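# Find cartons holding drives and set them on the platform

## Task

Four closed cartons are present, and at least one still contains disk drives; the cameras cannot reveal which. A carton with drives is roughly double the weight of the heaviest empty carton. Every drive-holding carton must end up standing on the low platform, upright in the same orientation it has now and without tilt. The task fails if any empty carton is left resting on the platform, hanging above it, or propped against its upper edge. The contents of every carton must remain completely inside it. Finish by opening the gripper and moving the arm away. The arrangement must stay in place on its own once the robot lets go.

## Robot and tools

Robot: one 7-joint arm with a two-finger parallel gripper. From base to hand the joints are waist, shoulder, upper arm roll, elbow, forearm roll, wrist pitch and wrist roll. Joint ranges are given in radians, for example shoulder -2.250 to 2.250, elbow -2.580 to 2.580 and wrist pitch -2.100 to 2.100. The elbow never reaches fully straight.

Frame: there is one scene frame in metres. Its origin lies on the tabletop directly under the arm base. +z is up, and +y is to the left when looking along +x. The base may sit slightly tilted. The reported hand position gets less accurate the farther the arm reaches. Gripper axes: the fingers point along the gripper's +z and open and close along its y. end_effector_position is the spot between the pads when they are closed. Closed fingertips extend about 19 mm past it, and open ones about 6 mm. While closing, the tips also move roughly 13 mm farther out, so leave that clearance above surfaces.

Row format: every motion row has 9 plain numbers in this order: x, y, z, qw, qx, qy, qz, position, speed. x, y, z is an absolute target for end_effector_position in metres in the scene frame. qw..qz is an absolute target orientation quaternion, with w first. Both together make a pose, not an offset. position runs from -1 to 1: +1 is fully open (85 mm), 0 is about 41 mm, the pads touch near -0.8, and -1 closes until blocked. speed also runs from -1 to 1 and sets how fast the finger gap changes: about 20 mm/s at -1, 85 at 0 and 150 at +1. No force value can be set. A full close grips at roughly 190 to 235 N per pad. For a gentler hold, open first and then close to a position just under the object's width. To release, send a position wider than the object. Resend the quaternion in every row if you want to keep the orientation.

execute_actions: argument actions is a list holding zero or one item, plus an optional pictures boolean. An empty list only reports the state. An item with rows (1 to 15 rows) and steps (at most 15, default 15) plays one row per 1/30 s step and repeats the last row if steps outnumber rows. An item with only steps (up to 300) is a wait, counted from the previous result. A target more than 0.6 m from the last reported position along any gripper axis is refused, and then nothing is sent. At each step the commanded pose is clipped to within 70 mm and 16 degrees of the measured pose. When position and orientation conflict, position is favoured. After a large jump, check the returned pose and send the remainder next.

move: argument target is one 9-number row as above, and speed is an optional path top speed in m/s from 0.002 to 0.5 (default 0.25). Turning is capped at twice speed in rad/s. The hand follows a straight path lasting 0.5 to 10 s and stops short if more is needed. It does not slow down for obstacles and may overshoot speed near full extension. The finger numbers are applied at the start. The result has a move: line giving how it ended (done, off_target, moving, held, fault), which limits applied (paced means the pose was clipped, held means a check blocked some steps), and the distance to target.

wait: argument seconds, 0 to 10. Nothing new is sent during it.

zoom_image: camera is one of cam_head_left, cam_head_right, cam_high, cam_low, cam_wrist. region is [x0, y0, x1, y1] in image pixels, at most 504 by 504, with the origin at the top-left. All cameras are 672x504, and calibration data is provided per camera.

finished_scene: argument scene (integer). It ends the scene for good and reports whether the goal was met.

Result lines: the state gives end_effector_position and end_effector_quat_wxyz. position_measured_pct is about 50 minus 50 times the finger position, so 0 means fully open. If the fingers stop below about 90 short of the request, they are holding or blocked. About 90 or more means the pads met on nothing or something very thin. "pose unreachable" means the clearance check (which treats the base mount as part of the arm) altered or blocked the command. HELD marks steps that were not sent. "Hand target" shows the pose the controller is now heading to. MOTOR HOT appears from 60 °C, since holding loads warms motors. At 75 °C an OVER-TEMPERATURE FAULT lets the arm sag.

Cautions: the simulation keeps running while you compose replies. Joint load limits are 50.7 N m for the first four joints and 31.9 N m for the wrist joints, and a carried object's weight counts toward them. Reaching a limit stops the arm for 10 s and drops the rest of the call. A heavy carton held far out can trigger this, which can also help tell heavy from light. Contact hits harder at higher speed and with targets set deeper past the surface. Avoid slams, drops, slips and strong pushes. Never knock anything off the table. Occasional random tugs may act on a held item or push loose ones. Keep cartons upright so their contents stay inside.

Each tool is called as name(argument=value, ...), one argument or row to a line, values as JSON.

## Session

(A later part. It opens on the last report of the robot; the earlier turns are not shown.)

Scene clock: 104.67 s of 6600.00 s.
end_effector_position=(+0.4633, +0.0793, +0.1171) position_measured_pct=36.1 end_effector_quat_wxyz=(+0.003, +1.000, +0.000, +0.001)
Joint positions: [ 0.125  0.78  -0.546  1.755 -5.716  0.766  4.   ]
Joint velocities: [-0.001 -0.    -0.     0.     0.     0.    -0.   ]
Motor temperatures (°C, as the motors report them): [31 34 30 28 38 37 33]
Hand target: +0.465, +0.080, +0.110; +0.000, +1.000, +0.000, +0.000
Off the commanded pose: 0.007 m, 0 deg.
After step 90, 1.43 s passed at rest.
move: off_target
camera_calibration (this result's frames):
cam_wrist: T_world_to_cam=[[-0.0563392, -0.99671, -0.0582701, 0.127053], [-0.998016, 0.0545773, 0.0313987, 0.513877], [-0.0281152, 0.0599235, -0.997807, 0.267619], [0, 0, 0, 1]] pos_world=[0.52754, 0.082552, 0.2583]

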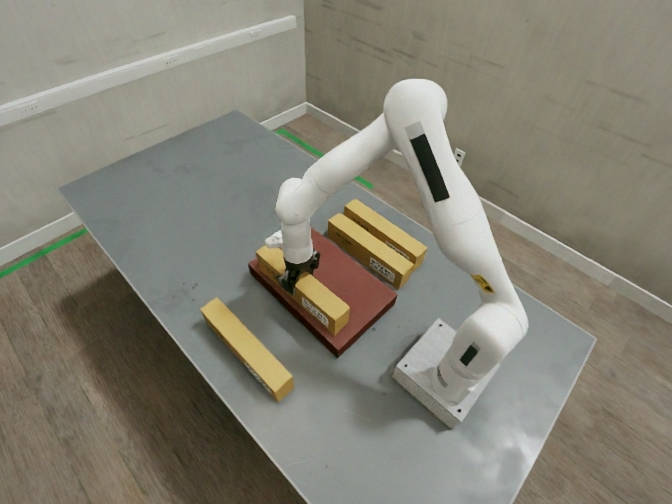

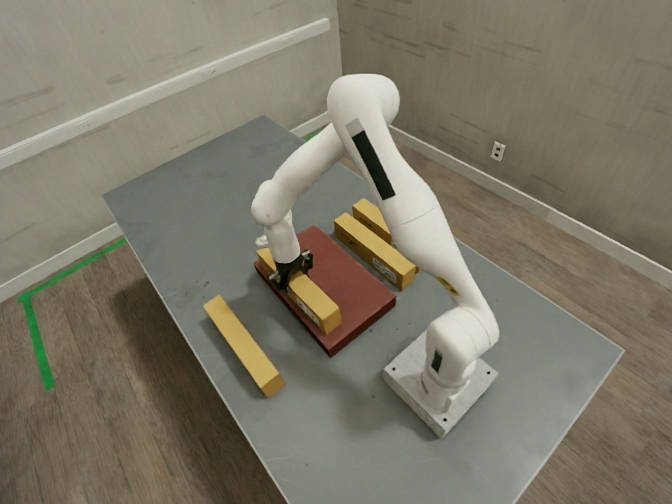

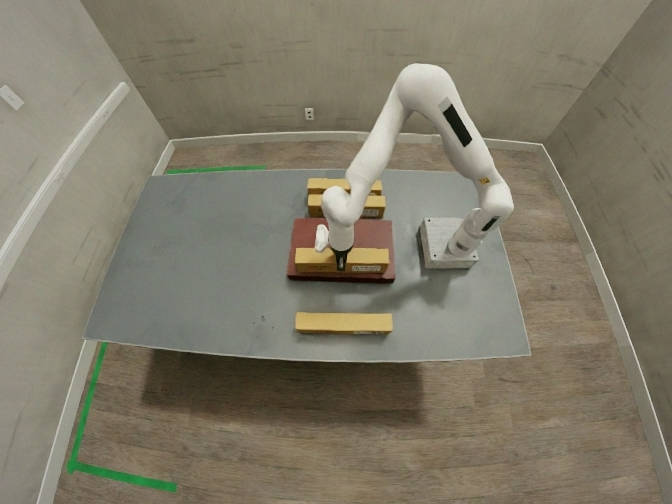

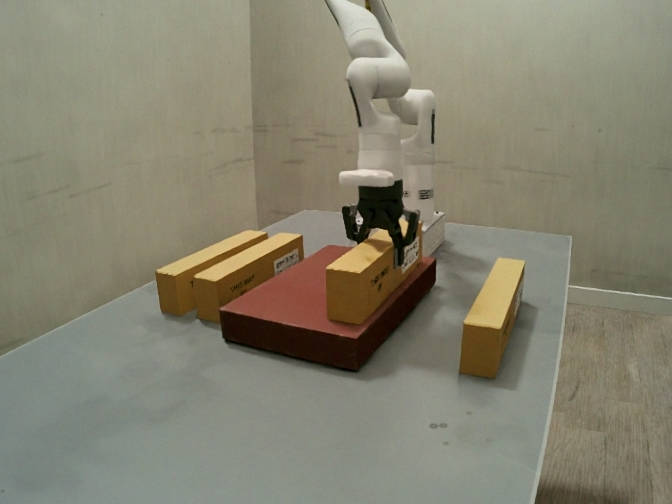

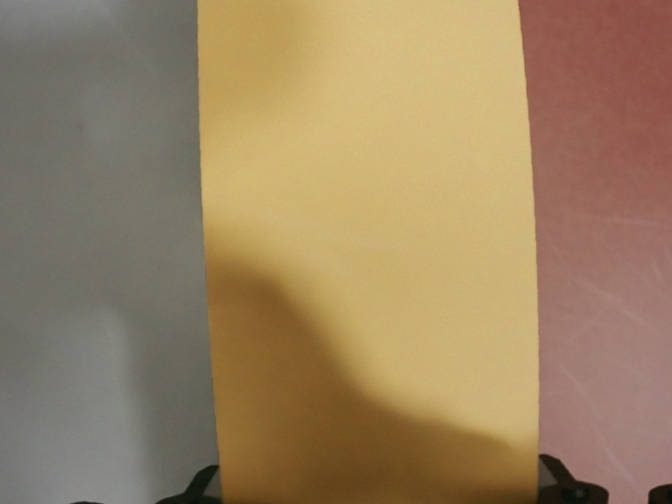

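execute_actions(
  actions=[
    {"rows":[[0.463,0.08,0.117,0,1,0,0,-1,0],[0.463,0.08,0.117,0,1,0,0,-1,0],[0.463,0.08,0.117,0,1,0,0,-1,0],[0.463,0.08,0.117,0,1,0,0,-1,0],[0.463,0.08,0.117,0,1,0,0,0.7,0]],"steps":14},
  ],
  pictures=false,
)

move(
  target=[0.463,0.08,0.175,0,1,0,0,0.7,0],
  speed=0.15,
)

move(
  target=[0.445,-0.21,0.13,0,1,0,0,0.7,0],
  speed=0.25,
)

Scene clock: 113.10 s of 6600.00 s.
end_effector_position=(+0.4630, +0.0800, +0.1170) position_measured_pct=16.3 end_effector_quat_wxyz=(-0.000, +1.000, -0.000, +0.000)
Joint positions: [ 0.129  0.782 -0.549  1.754 -5.721  0.766  4.005]
Joint velocities: [-0.     0.002  0.001 -0.     0.     0.001 -0.001]
Motor temperatures (°C, as the motors report them): [31 34 30 28 38 37 33]
Hand target: +0.463, +0.080, +0.117; +0.000, +1.000, -0.000, -0.000
Off the commanded pose: 0.000 m, 0 deg.
Steps of this call (steps 1 to 90: nothing new was sent; then 4.97 s passed at rest; steps 91 to 104: all 14 steps of this action). Readings (end_effector_position | what the end effector reports):
91: (+0.4634, +0.0792, +0.1176) | position_measured_pct=36.1
92: (+0.4632, +0.0791, +0.1183) | position_measured_pct=36.1
94: (+0.4620, +0.0787, +0.1174) | position_measured_pct=36.1
98: (+0.4626, +0.0793, +0.1169) | position_measured_pct=31.7
104: the state above

Scene clock: 114.10 s of 6600.00 s.
end_effector_position=(+0.4627, +0.0802, +0.1749) position_measured_pct=15.1 end_effector_quat_wxyz=(-0.000, +1.000, +0.000, -0.000)
Joint positions: [ 0.167  0.686 -0.61   1.71  -5.799  0.899  4.068]
Joint velocities: [ 0.004 -0.006  0.001 -0.    -0.     0.     0.002]
Motor temperatures (°C, as the motors report them): [31 34 30 28 38 37 33]
Hand target: +0.463, +0.080, +0.175; -0.000, +1.000, -0.000, -0.000
Off the commanded pose: 0.000 m, 0 deg.
move: done
camera_calibration (this result's frames):
cam_wrist: T_world_to_cam=[[-0.0566164, -0.996389, -0.0632726, 0.132252], [-0.997914, 0.054507, 0.0345827, 0.510836], [-0.0310091, 0.0650986, -0.997397, 0.326075], [0, 0, 0, 1]] pos_world=[0.52737, 0.0827033, 0.315928]

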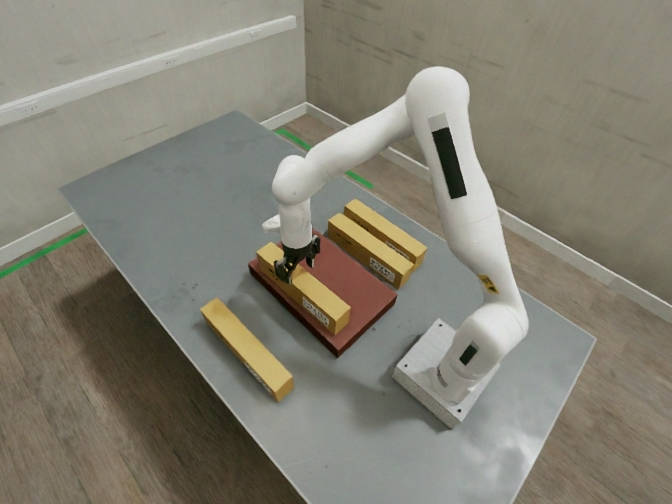

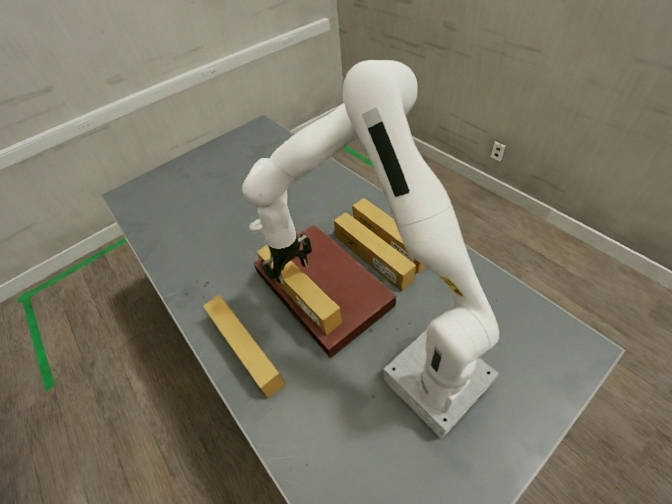

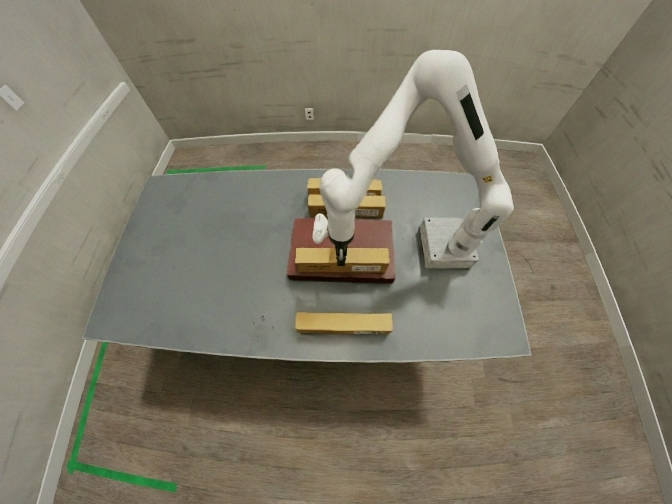

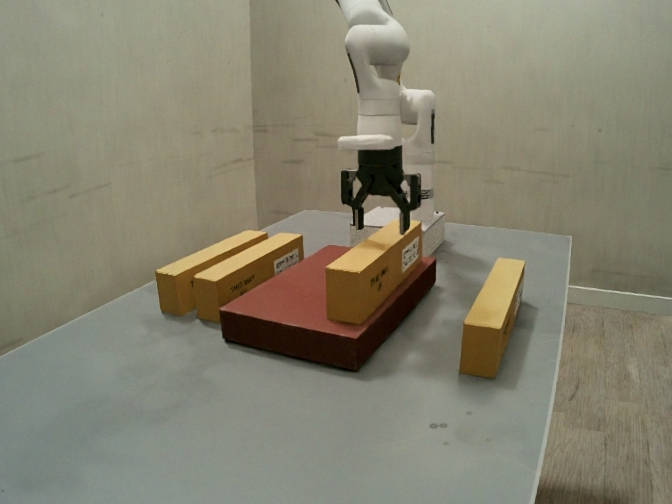

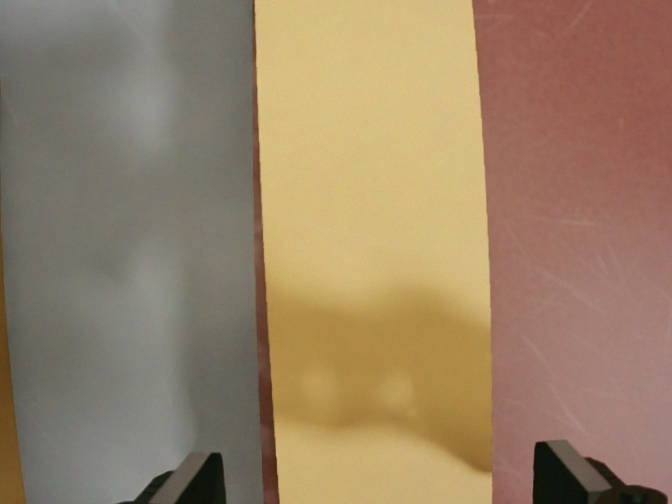

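Scene clock: 115.67 s of 6600.00 s.
end_effector_position=(+0.4460, -0.2106, +0.1303) position_measured_pct=15.1 end_effector_quat_wxyz=(+0.001, +1.000, +0.000, -0.000)
Joint positions: [ 0.742  0.796 -0.569  1.661 -5.739  0.845  4.653]
Joint velocities: [ 0.007  0.006  0.007 -0.001 -0.004 -0.002  0.003]
Motor temperatures (°C, as the motors report them): [31 34 30 28 38 37 33]
Hand target: +0.446, -0.211, +0.130; +0.001, +1.000, -0.000, -0.000
Off the commanded pose: 0.001 m, 0 deg.
move: done
camera_calibration (this result's frames):
cam_wrist: T_world_to_cam=[[-0.0560011, -0.996572, -0.0608913, -0.161896], [-0.997951, 0.0539802, 0.0343431, 0.511472], [-0.0309384, 0.0626898, -0.997553, 0.299518], [0, 0, 0, 1]] pos_world=[0.510624, -0.207727, 0.271361]

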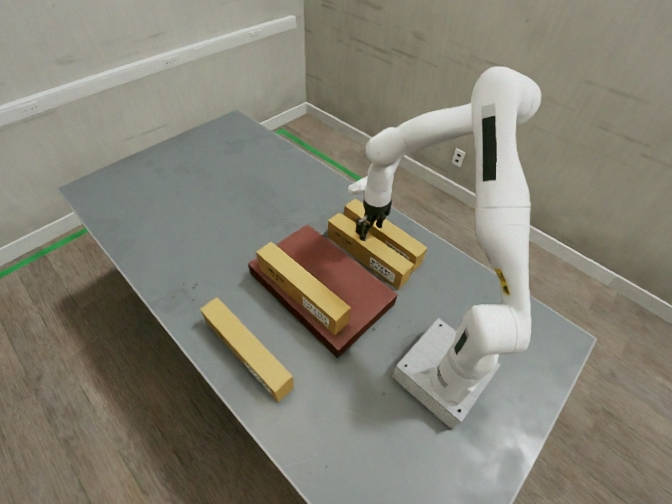

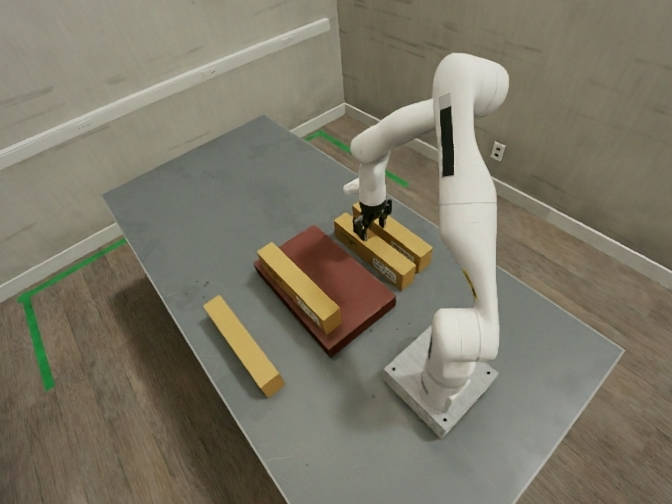

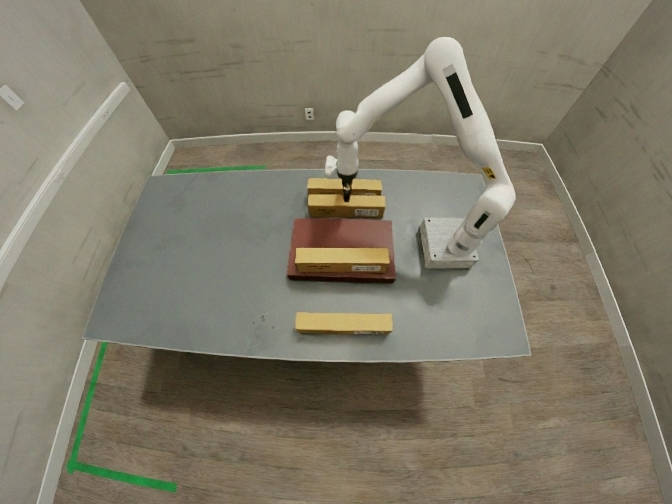

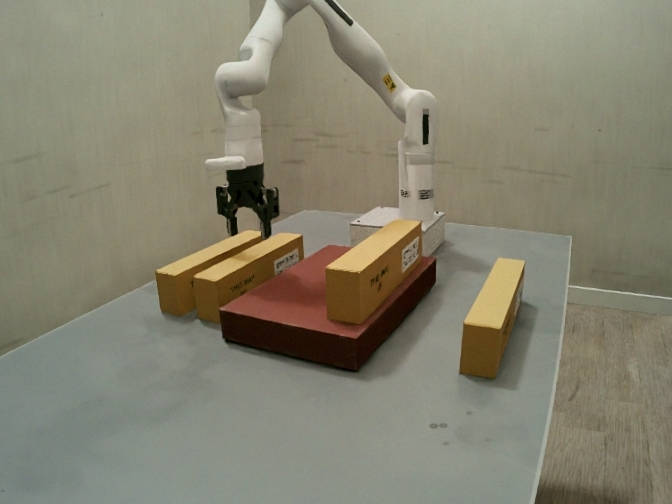

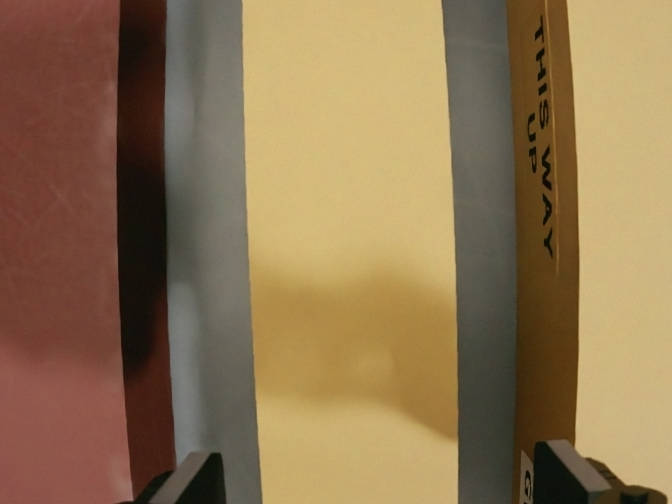

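move(
  target=[0.445,-0.203,0.059,0,1,0,0,0.7,0],
  speed=0.1,
)

execute_actions(
  actions=[
    {"rows":[[0.445,-0.203,0.059,0,1,0,0,-1,-0.3]],"steps":15},
  ],
  pictures=false,
)

move(
  target=[0.445,-0.203,0.082,0,1,0,0,-1,-0.3],
  speed=0.05,
)

Scene clock: 124.40 s of 6600.00 s.
end_effector_position=(+0.4452, -0.2034, +0.0591) position_measured_pct=15.1 end_effector_quat_wxyz=(+0.000, +1.000, -0.000, +0.000)
Joint positions: [ 0.686  0.913 -0.492  1.701 -5.653  0.688  4.568]
Joint velocities: [-0.004  0.005 -0.002 -0.     0.     0.001 -0.003]
Motor temperatures (°C, as the motors report them): [31 34 30 28 38 37 33]
Hand target: +0.445, -0.203, +0.059; +0.000, +1.000, +0.000, +0.000
Off the commanded pose: 0.000 m, 0 deg.
After step 90, 4.73 s passed at rest.
move: done
camera_calibration (this result's frames):
cam_wrist: T_world_to_cam=[[-0.0572007, -0.996385, -0.0628018, -0.158393], [-0.997912, 0.0551719, 0.0335778, 0.513012], [-0.0299915, 0.0645913, -0.997461, 0.228001], [0, 0, 0, 1]] pos_world=[0.509719, -0.200851, 0.200248]

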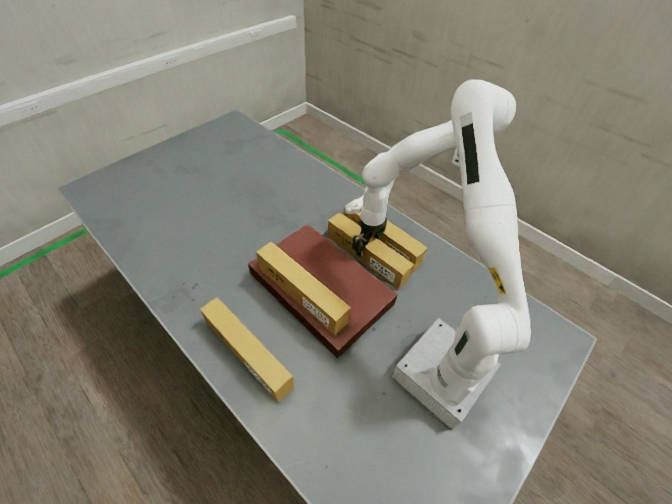

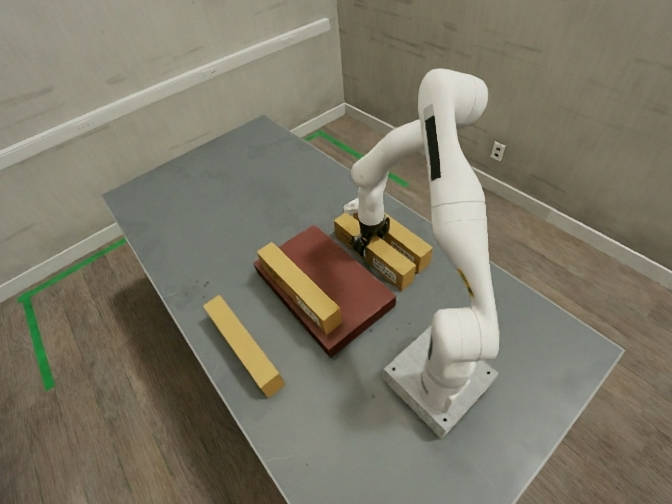

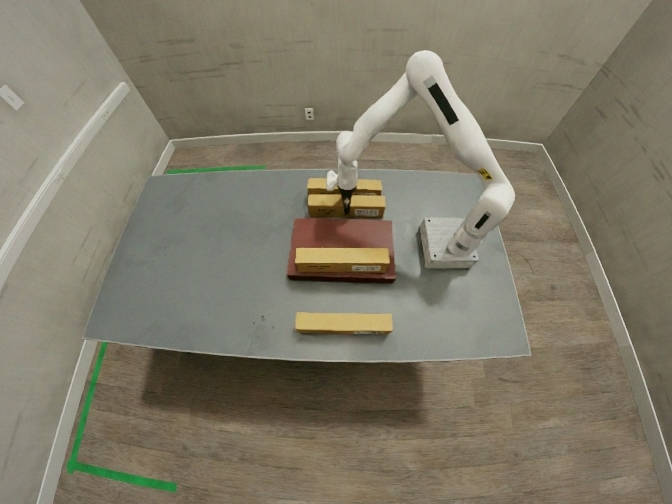

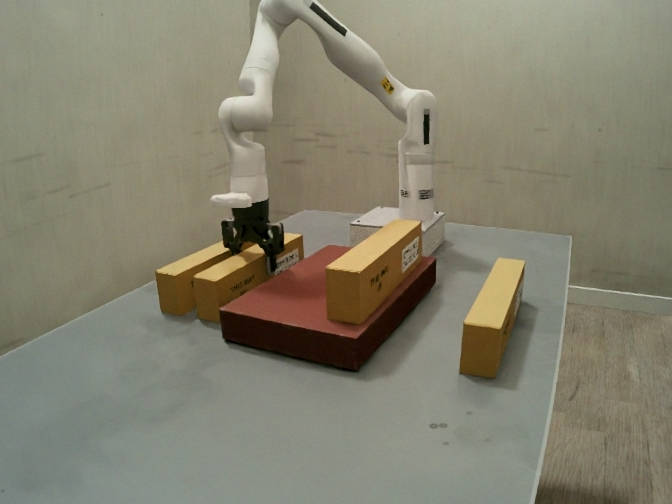

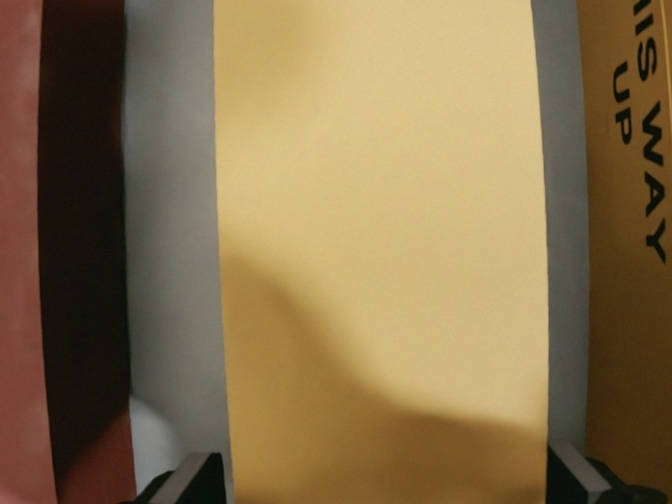

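Scene clock: 124.90 s of 6600.00 s.
end_effector_position=(+0.4451, -0.2051, +0.0602) position_measured_pct=36.1 end_effector_quat_wxyz=(+0.002, +1.000, -0.001, +0.001)
Joint positions: [ 0.688  0.911 -0.491  1.701 -5.651  0.689  4.568]
Joint velocities: [ 0.001  0.    -0.001  0.001  0.002 -0.001 -0.001]
Motor temperatures (°C, as the motors report them): [31 34 30 28 38 37 33]
Hand target: +0.445, -0.203, +0.059; +0.000, +1.000, -0.000, -0.000
Off the commanded pose: 0.002 m, 0 deg.
Steps of this call (steps 1 to 15: all 15 steps of this action). Readings (end_effector_position | what the end effector reports):
1: (+0.4451, -0.2033, +0.0591) | position_measured_pct=15.1
2: (+0.4451, -0.2032, +0.0591) | position_measured_pct=15.5
4: (+0.4450, -0.2031, +0.0591) | position_measured_pct=18.7
8: (+0.4450, -0.2030, +0.0590) | position_measured_pct=27.4
15: the state above

Scene clock: 125.83 s of 6600.00 s.
end_effector_position=(+0.4391, -0.2006, +0.0746) position_measured_pct=36.1 end_effector_quat_wxyz=(-0.004, +1.000, +0.000, -0.008)
Joint positions: [ 0.701  0.885 -0.515  1.703 -5.681  0.734  4.59 ]
Joint velocities: [ 0.001 -0.001  0.004  0.002  0.     0.002 -0.   ]
Motor temperatures (°C, as the motors report them): [31 34 30 28 38 37 33]
Hand target: +0.445, -0.203, +0.082; -0.000, +1.000, -0.000, -0.000
Off the commanded pose: 0.010 m, 1 deg.
move: off_target
camera_calibration (this result's frames):
cam_wrist: T_world_to_cam=[[-0.0578187, -0.995831, -0.0705494, -0.154018], [-0.997272, 0.054365, 0.049931, 0.504613], [-0.0458874, 0.0732439, -0.996258, 0.251743], [0, 0, 0, 1]] pos_world=[0.505884, -0.199248, 0.21474]

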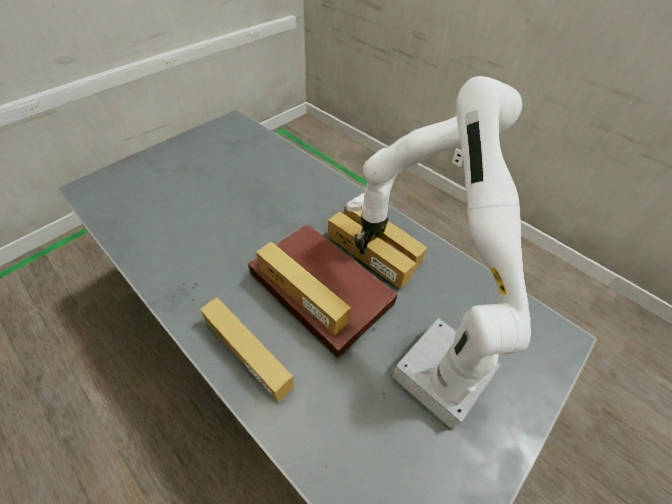

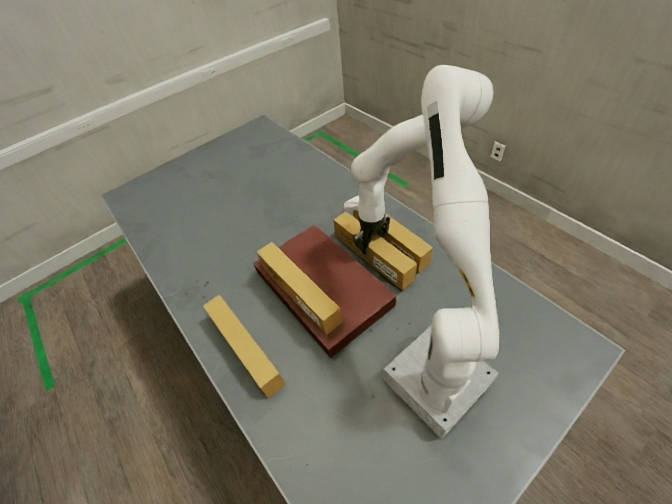

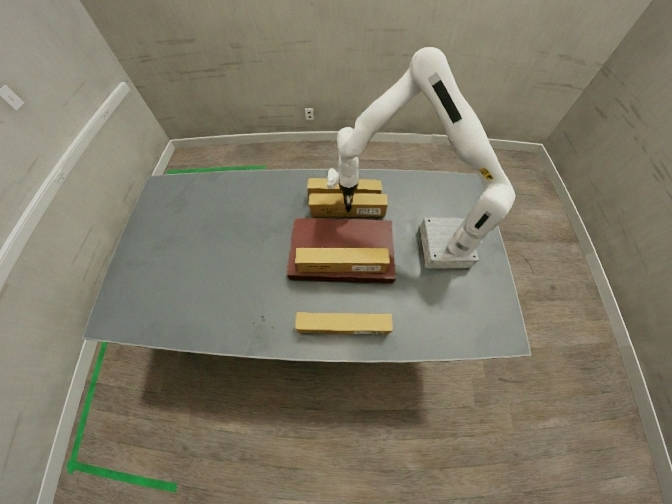

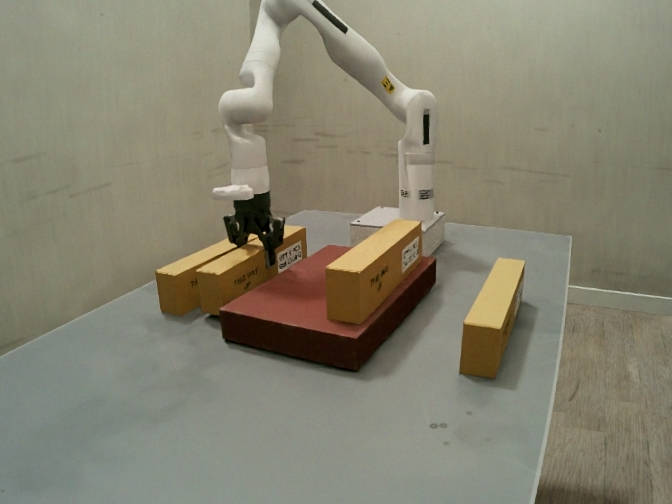

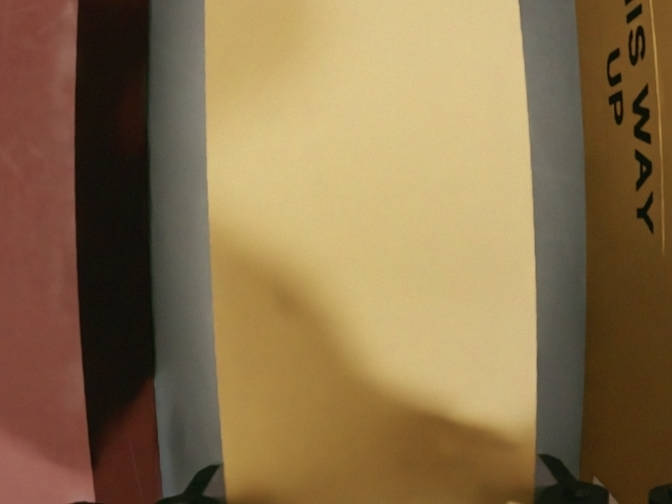

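move(
  target=[0.445,-0.205,0.145,0,1,0,0,-1,-0.3],
  speed=0.1,
)

move(
  target=[0.465,-0.006,0.145,0,1,0,0,-1,-0.3],
  speed=0.15,
)

move(
  target=[0.465,-0.006,0.1205,0,1,0,0,-1,-0.3],
  speed=0.03,
)

Scene clock: 134.33 s of 6600.00 s.
end_effector_position=(+0.4394, -0.2028, +0.1374) position_measured_pct=36.1 end_effector_quat_wxyz=(-0.004, +1.000, +0.000, -0.008)
Joint positions: [ 0.744  0.78  -0.581  1.669 -5.759  0.87   4.656]
Joint velocities: [ 0.004 -0.002  0.005  0.003  0.001  0.003  0.001]
Motor temperatures (°C, as the motors report them): [31 34 30 28 38 37 33]
Hand target: +0.445, -0.205, +0.145; -0.000, +1.000, -0.000, -0.000
Off the commanded pose: 0.010 m, 1 deg.
After step 90, 4.50 s passed at rest.
move: off_target
camera_calibration (this result's frames):
cam_wrist: T_world_to_cam=[[-0.0578124, -0.995792, -0.0711017, -0.151714], [-0.997246, 0.0542895, 0.050521, 0.501792], [-0.0464483, 0.0738267, -0.996189, 0.314859], [0, 0, 0, 1]] pos_world=[0.506264, -0.201562, 0.27752]

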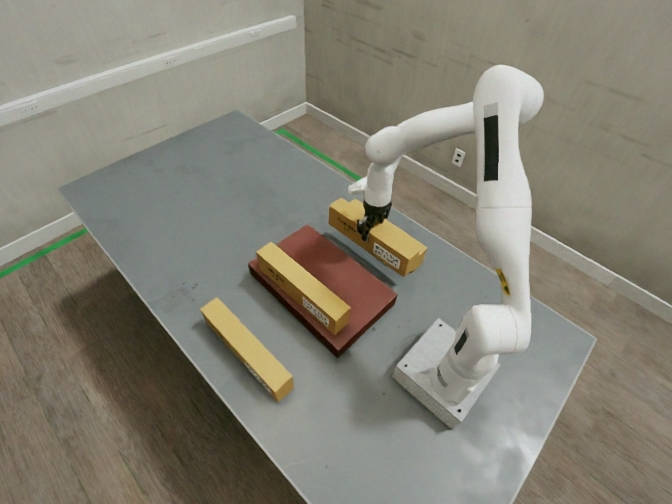

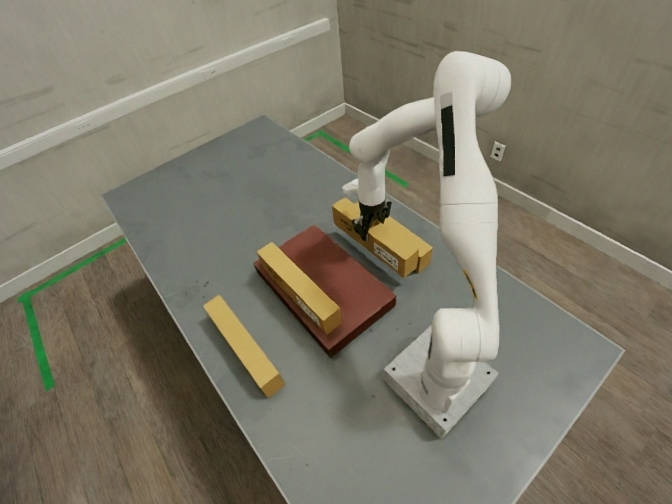

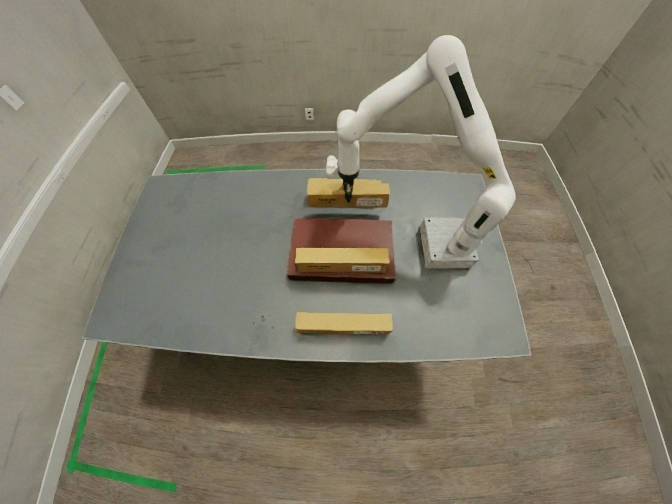

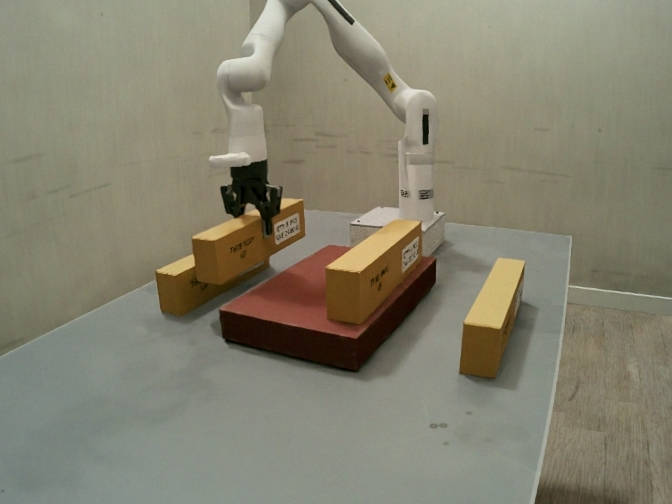

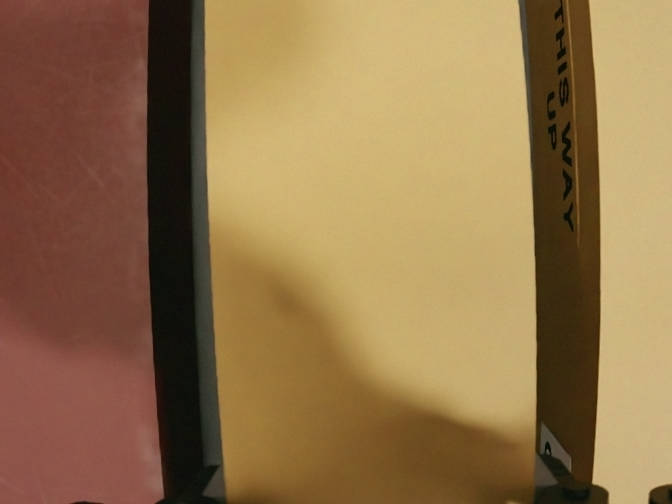

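Scene clock: 136.07 s of 6600.00 s.
end_effector_position=(+0.4590, -0.0062, +0.1381) position_measured_pct=36.1 end_effector_quat_wxyz=(-0.001, +1.000, -0.000, -0.008)
Joint positions: [ 0.332  0.736 -0.571  1.761 -5.765  0.815  4.219]
Joint velocities: [-0.005  0.001 -0.005 -0.    -0.002 -0.003  0.002]
Motor temperatures (°C, as the motors report them): [31 34 30 28 38 37 33]
Hand target: +0.465, -0.005, +0.145; -0.001, +1.000, +0.000, +0.000
Off the commanded pose: 0.009 m, 1 deg.
move: off_target
camera_calibration (this result's frames):
cam_wrist: T_world_to_cam=[[-0.0587852, -0.996177, -0.0646123, 0.0447746], [-0.997161, 0.0555457, 0.0508405, 0.510559], [-0.0470572, 0.0674175, -0.996615, 0.302174], [0, 0, 0, 1]] pos_world=[0.525961, -0.00412772, 0.278087]

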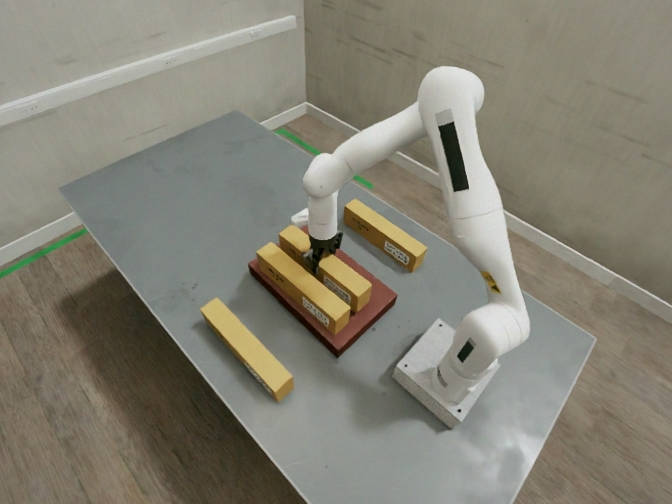

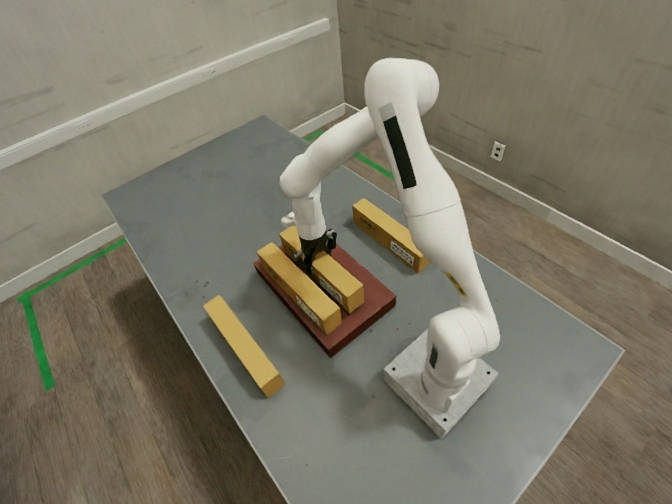

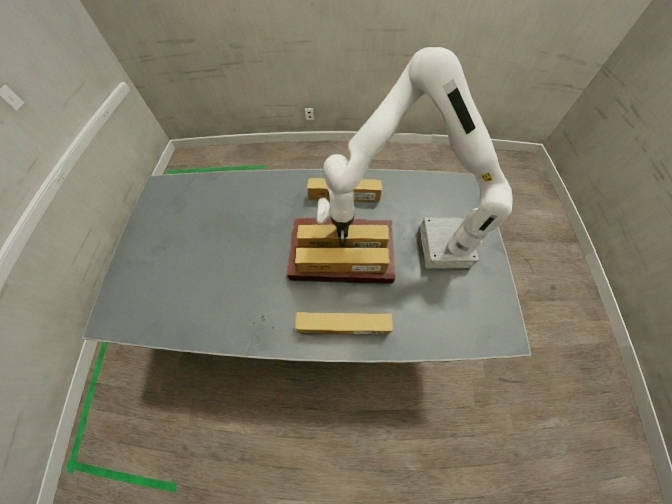

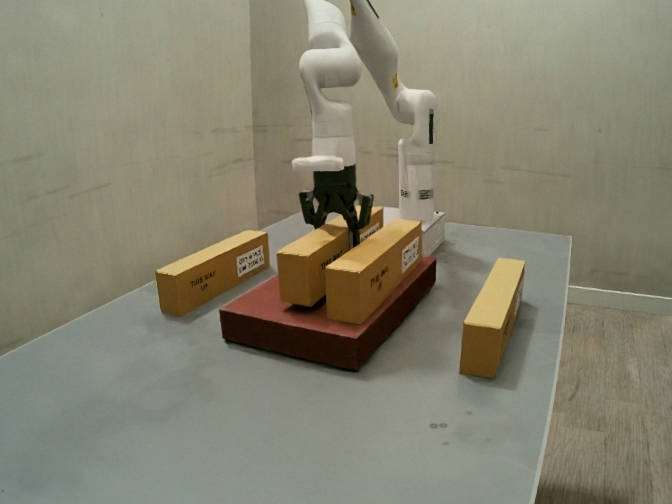

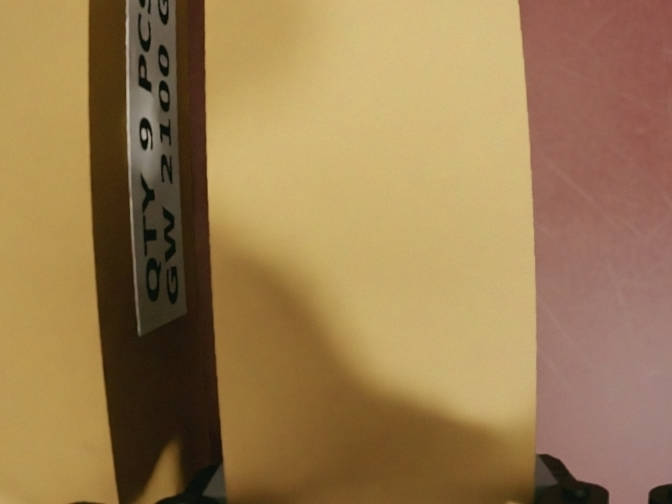

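Scene clock: 136.90 s of 6600.00 s.
end_effector_position=(+0.4625, -0.0062, +0.1201) position_measured_pct=36.1 end_effector_quat_wxyz=(+0.001, +1.000, +0.000, -0.003)
Joint positions: [ 0.314  0.766 -0.547  1.773 -5.732  0.764  4.192]
Joint velocities: [-0.     0.    -0.001  0.     0.001  0.001 -0.002]
Motor temperatures (°C, as the motors report them): [31 34 30 28 38 37 33]
Hand target: +0.465, -0.006, +0.121; +0.000, +1.000, +0.000, +0.000
Off the commanded pose: 0.002 m, 0 deg.
move: done
camera_calibration (this result's frames):
cam_wrist: T_world_to_cam=[[-0.0569084, -0.996468, -0.0617519, 0.0426303], [-0.997747, 0.0545627, 0.0390303, 0.516678], [-0.0355231, 0.0638339, -0.997328, 0.2792], [0, 0, 0, 1]] pos_world=[0.527858, -0.00353402, 0.26092]

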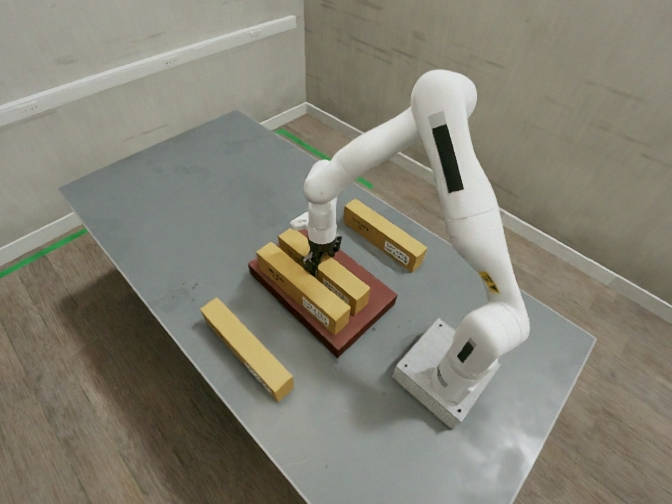

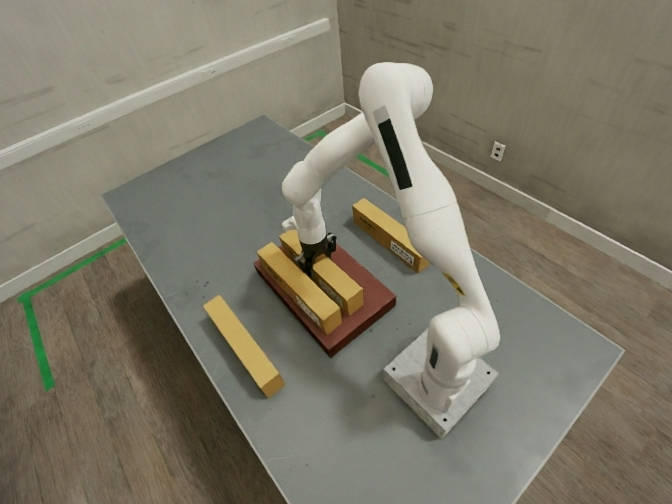

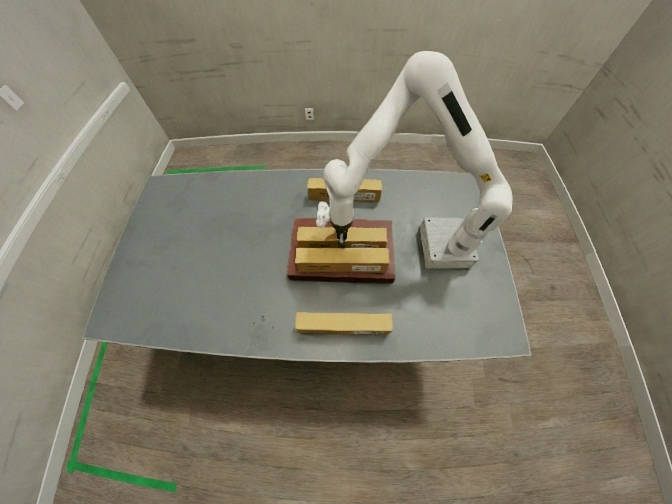

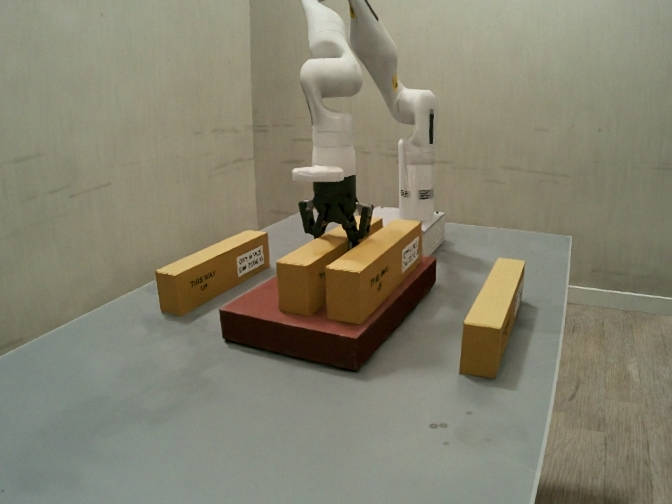

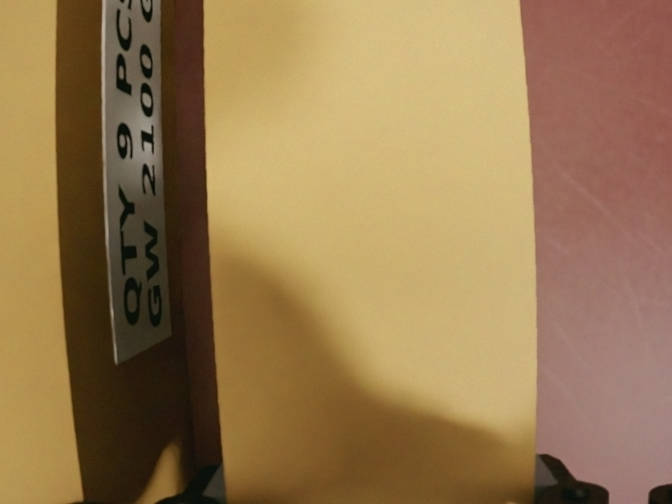

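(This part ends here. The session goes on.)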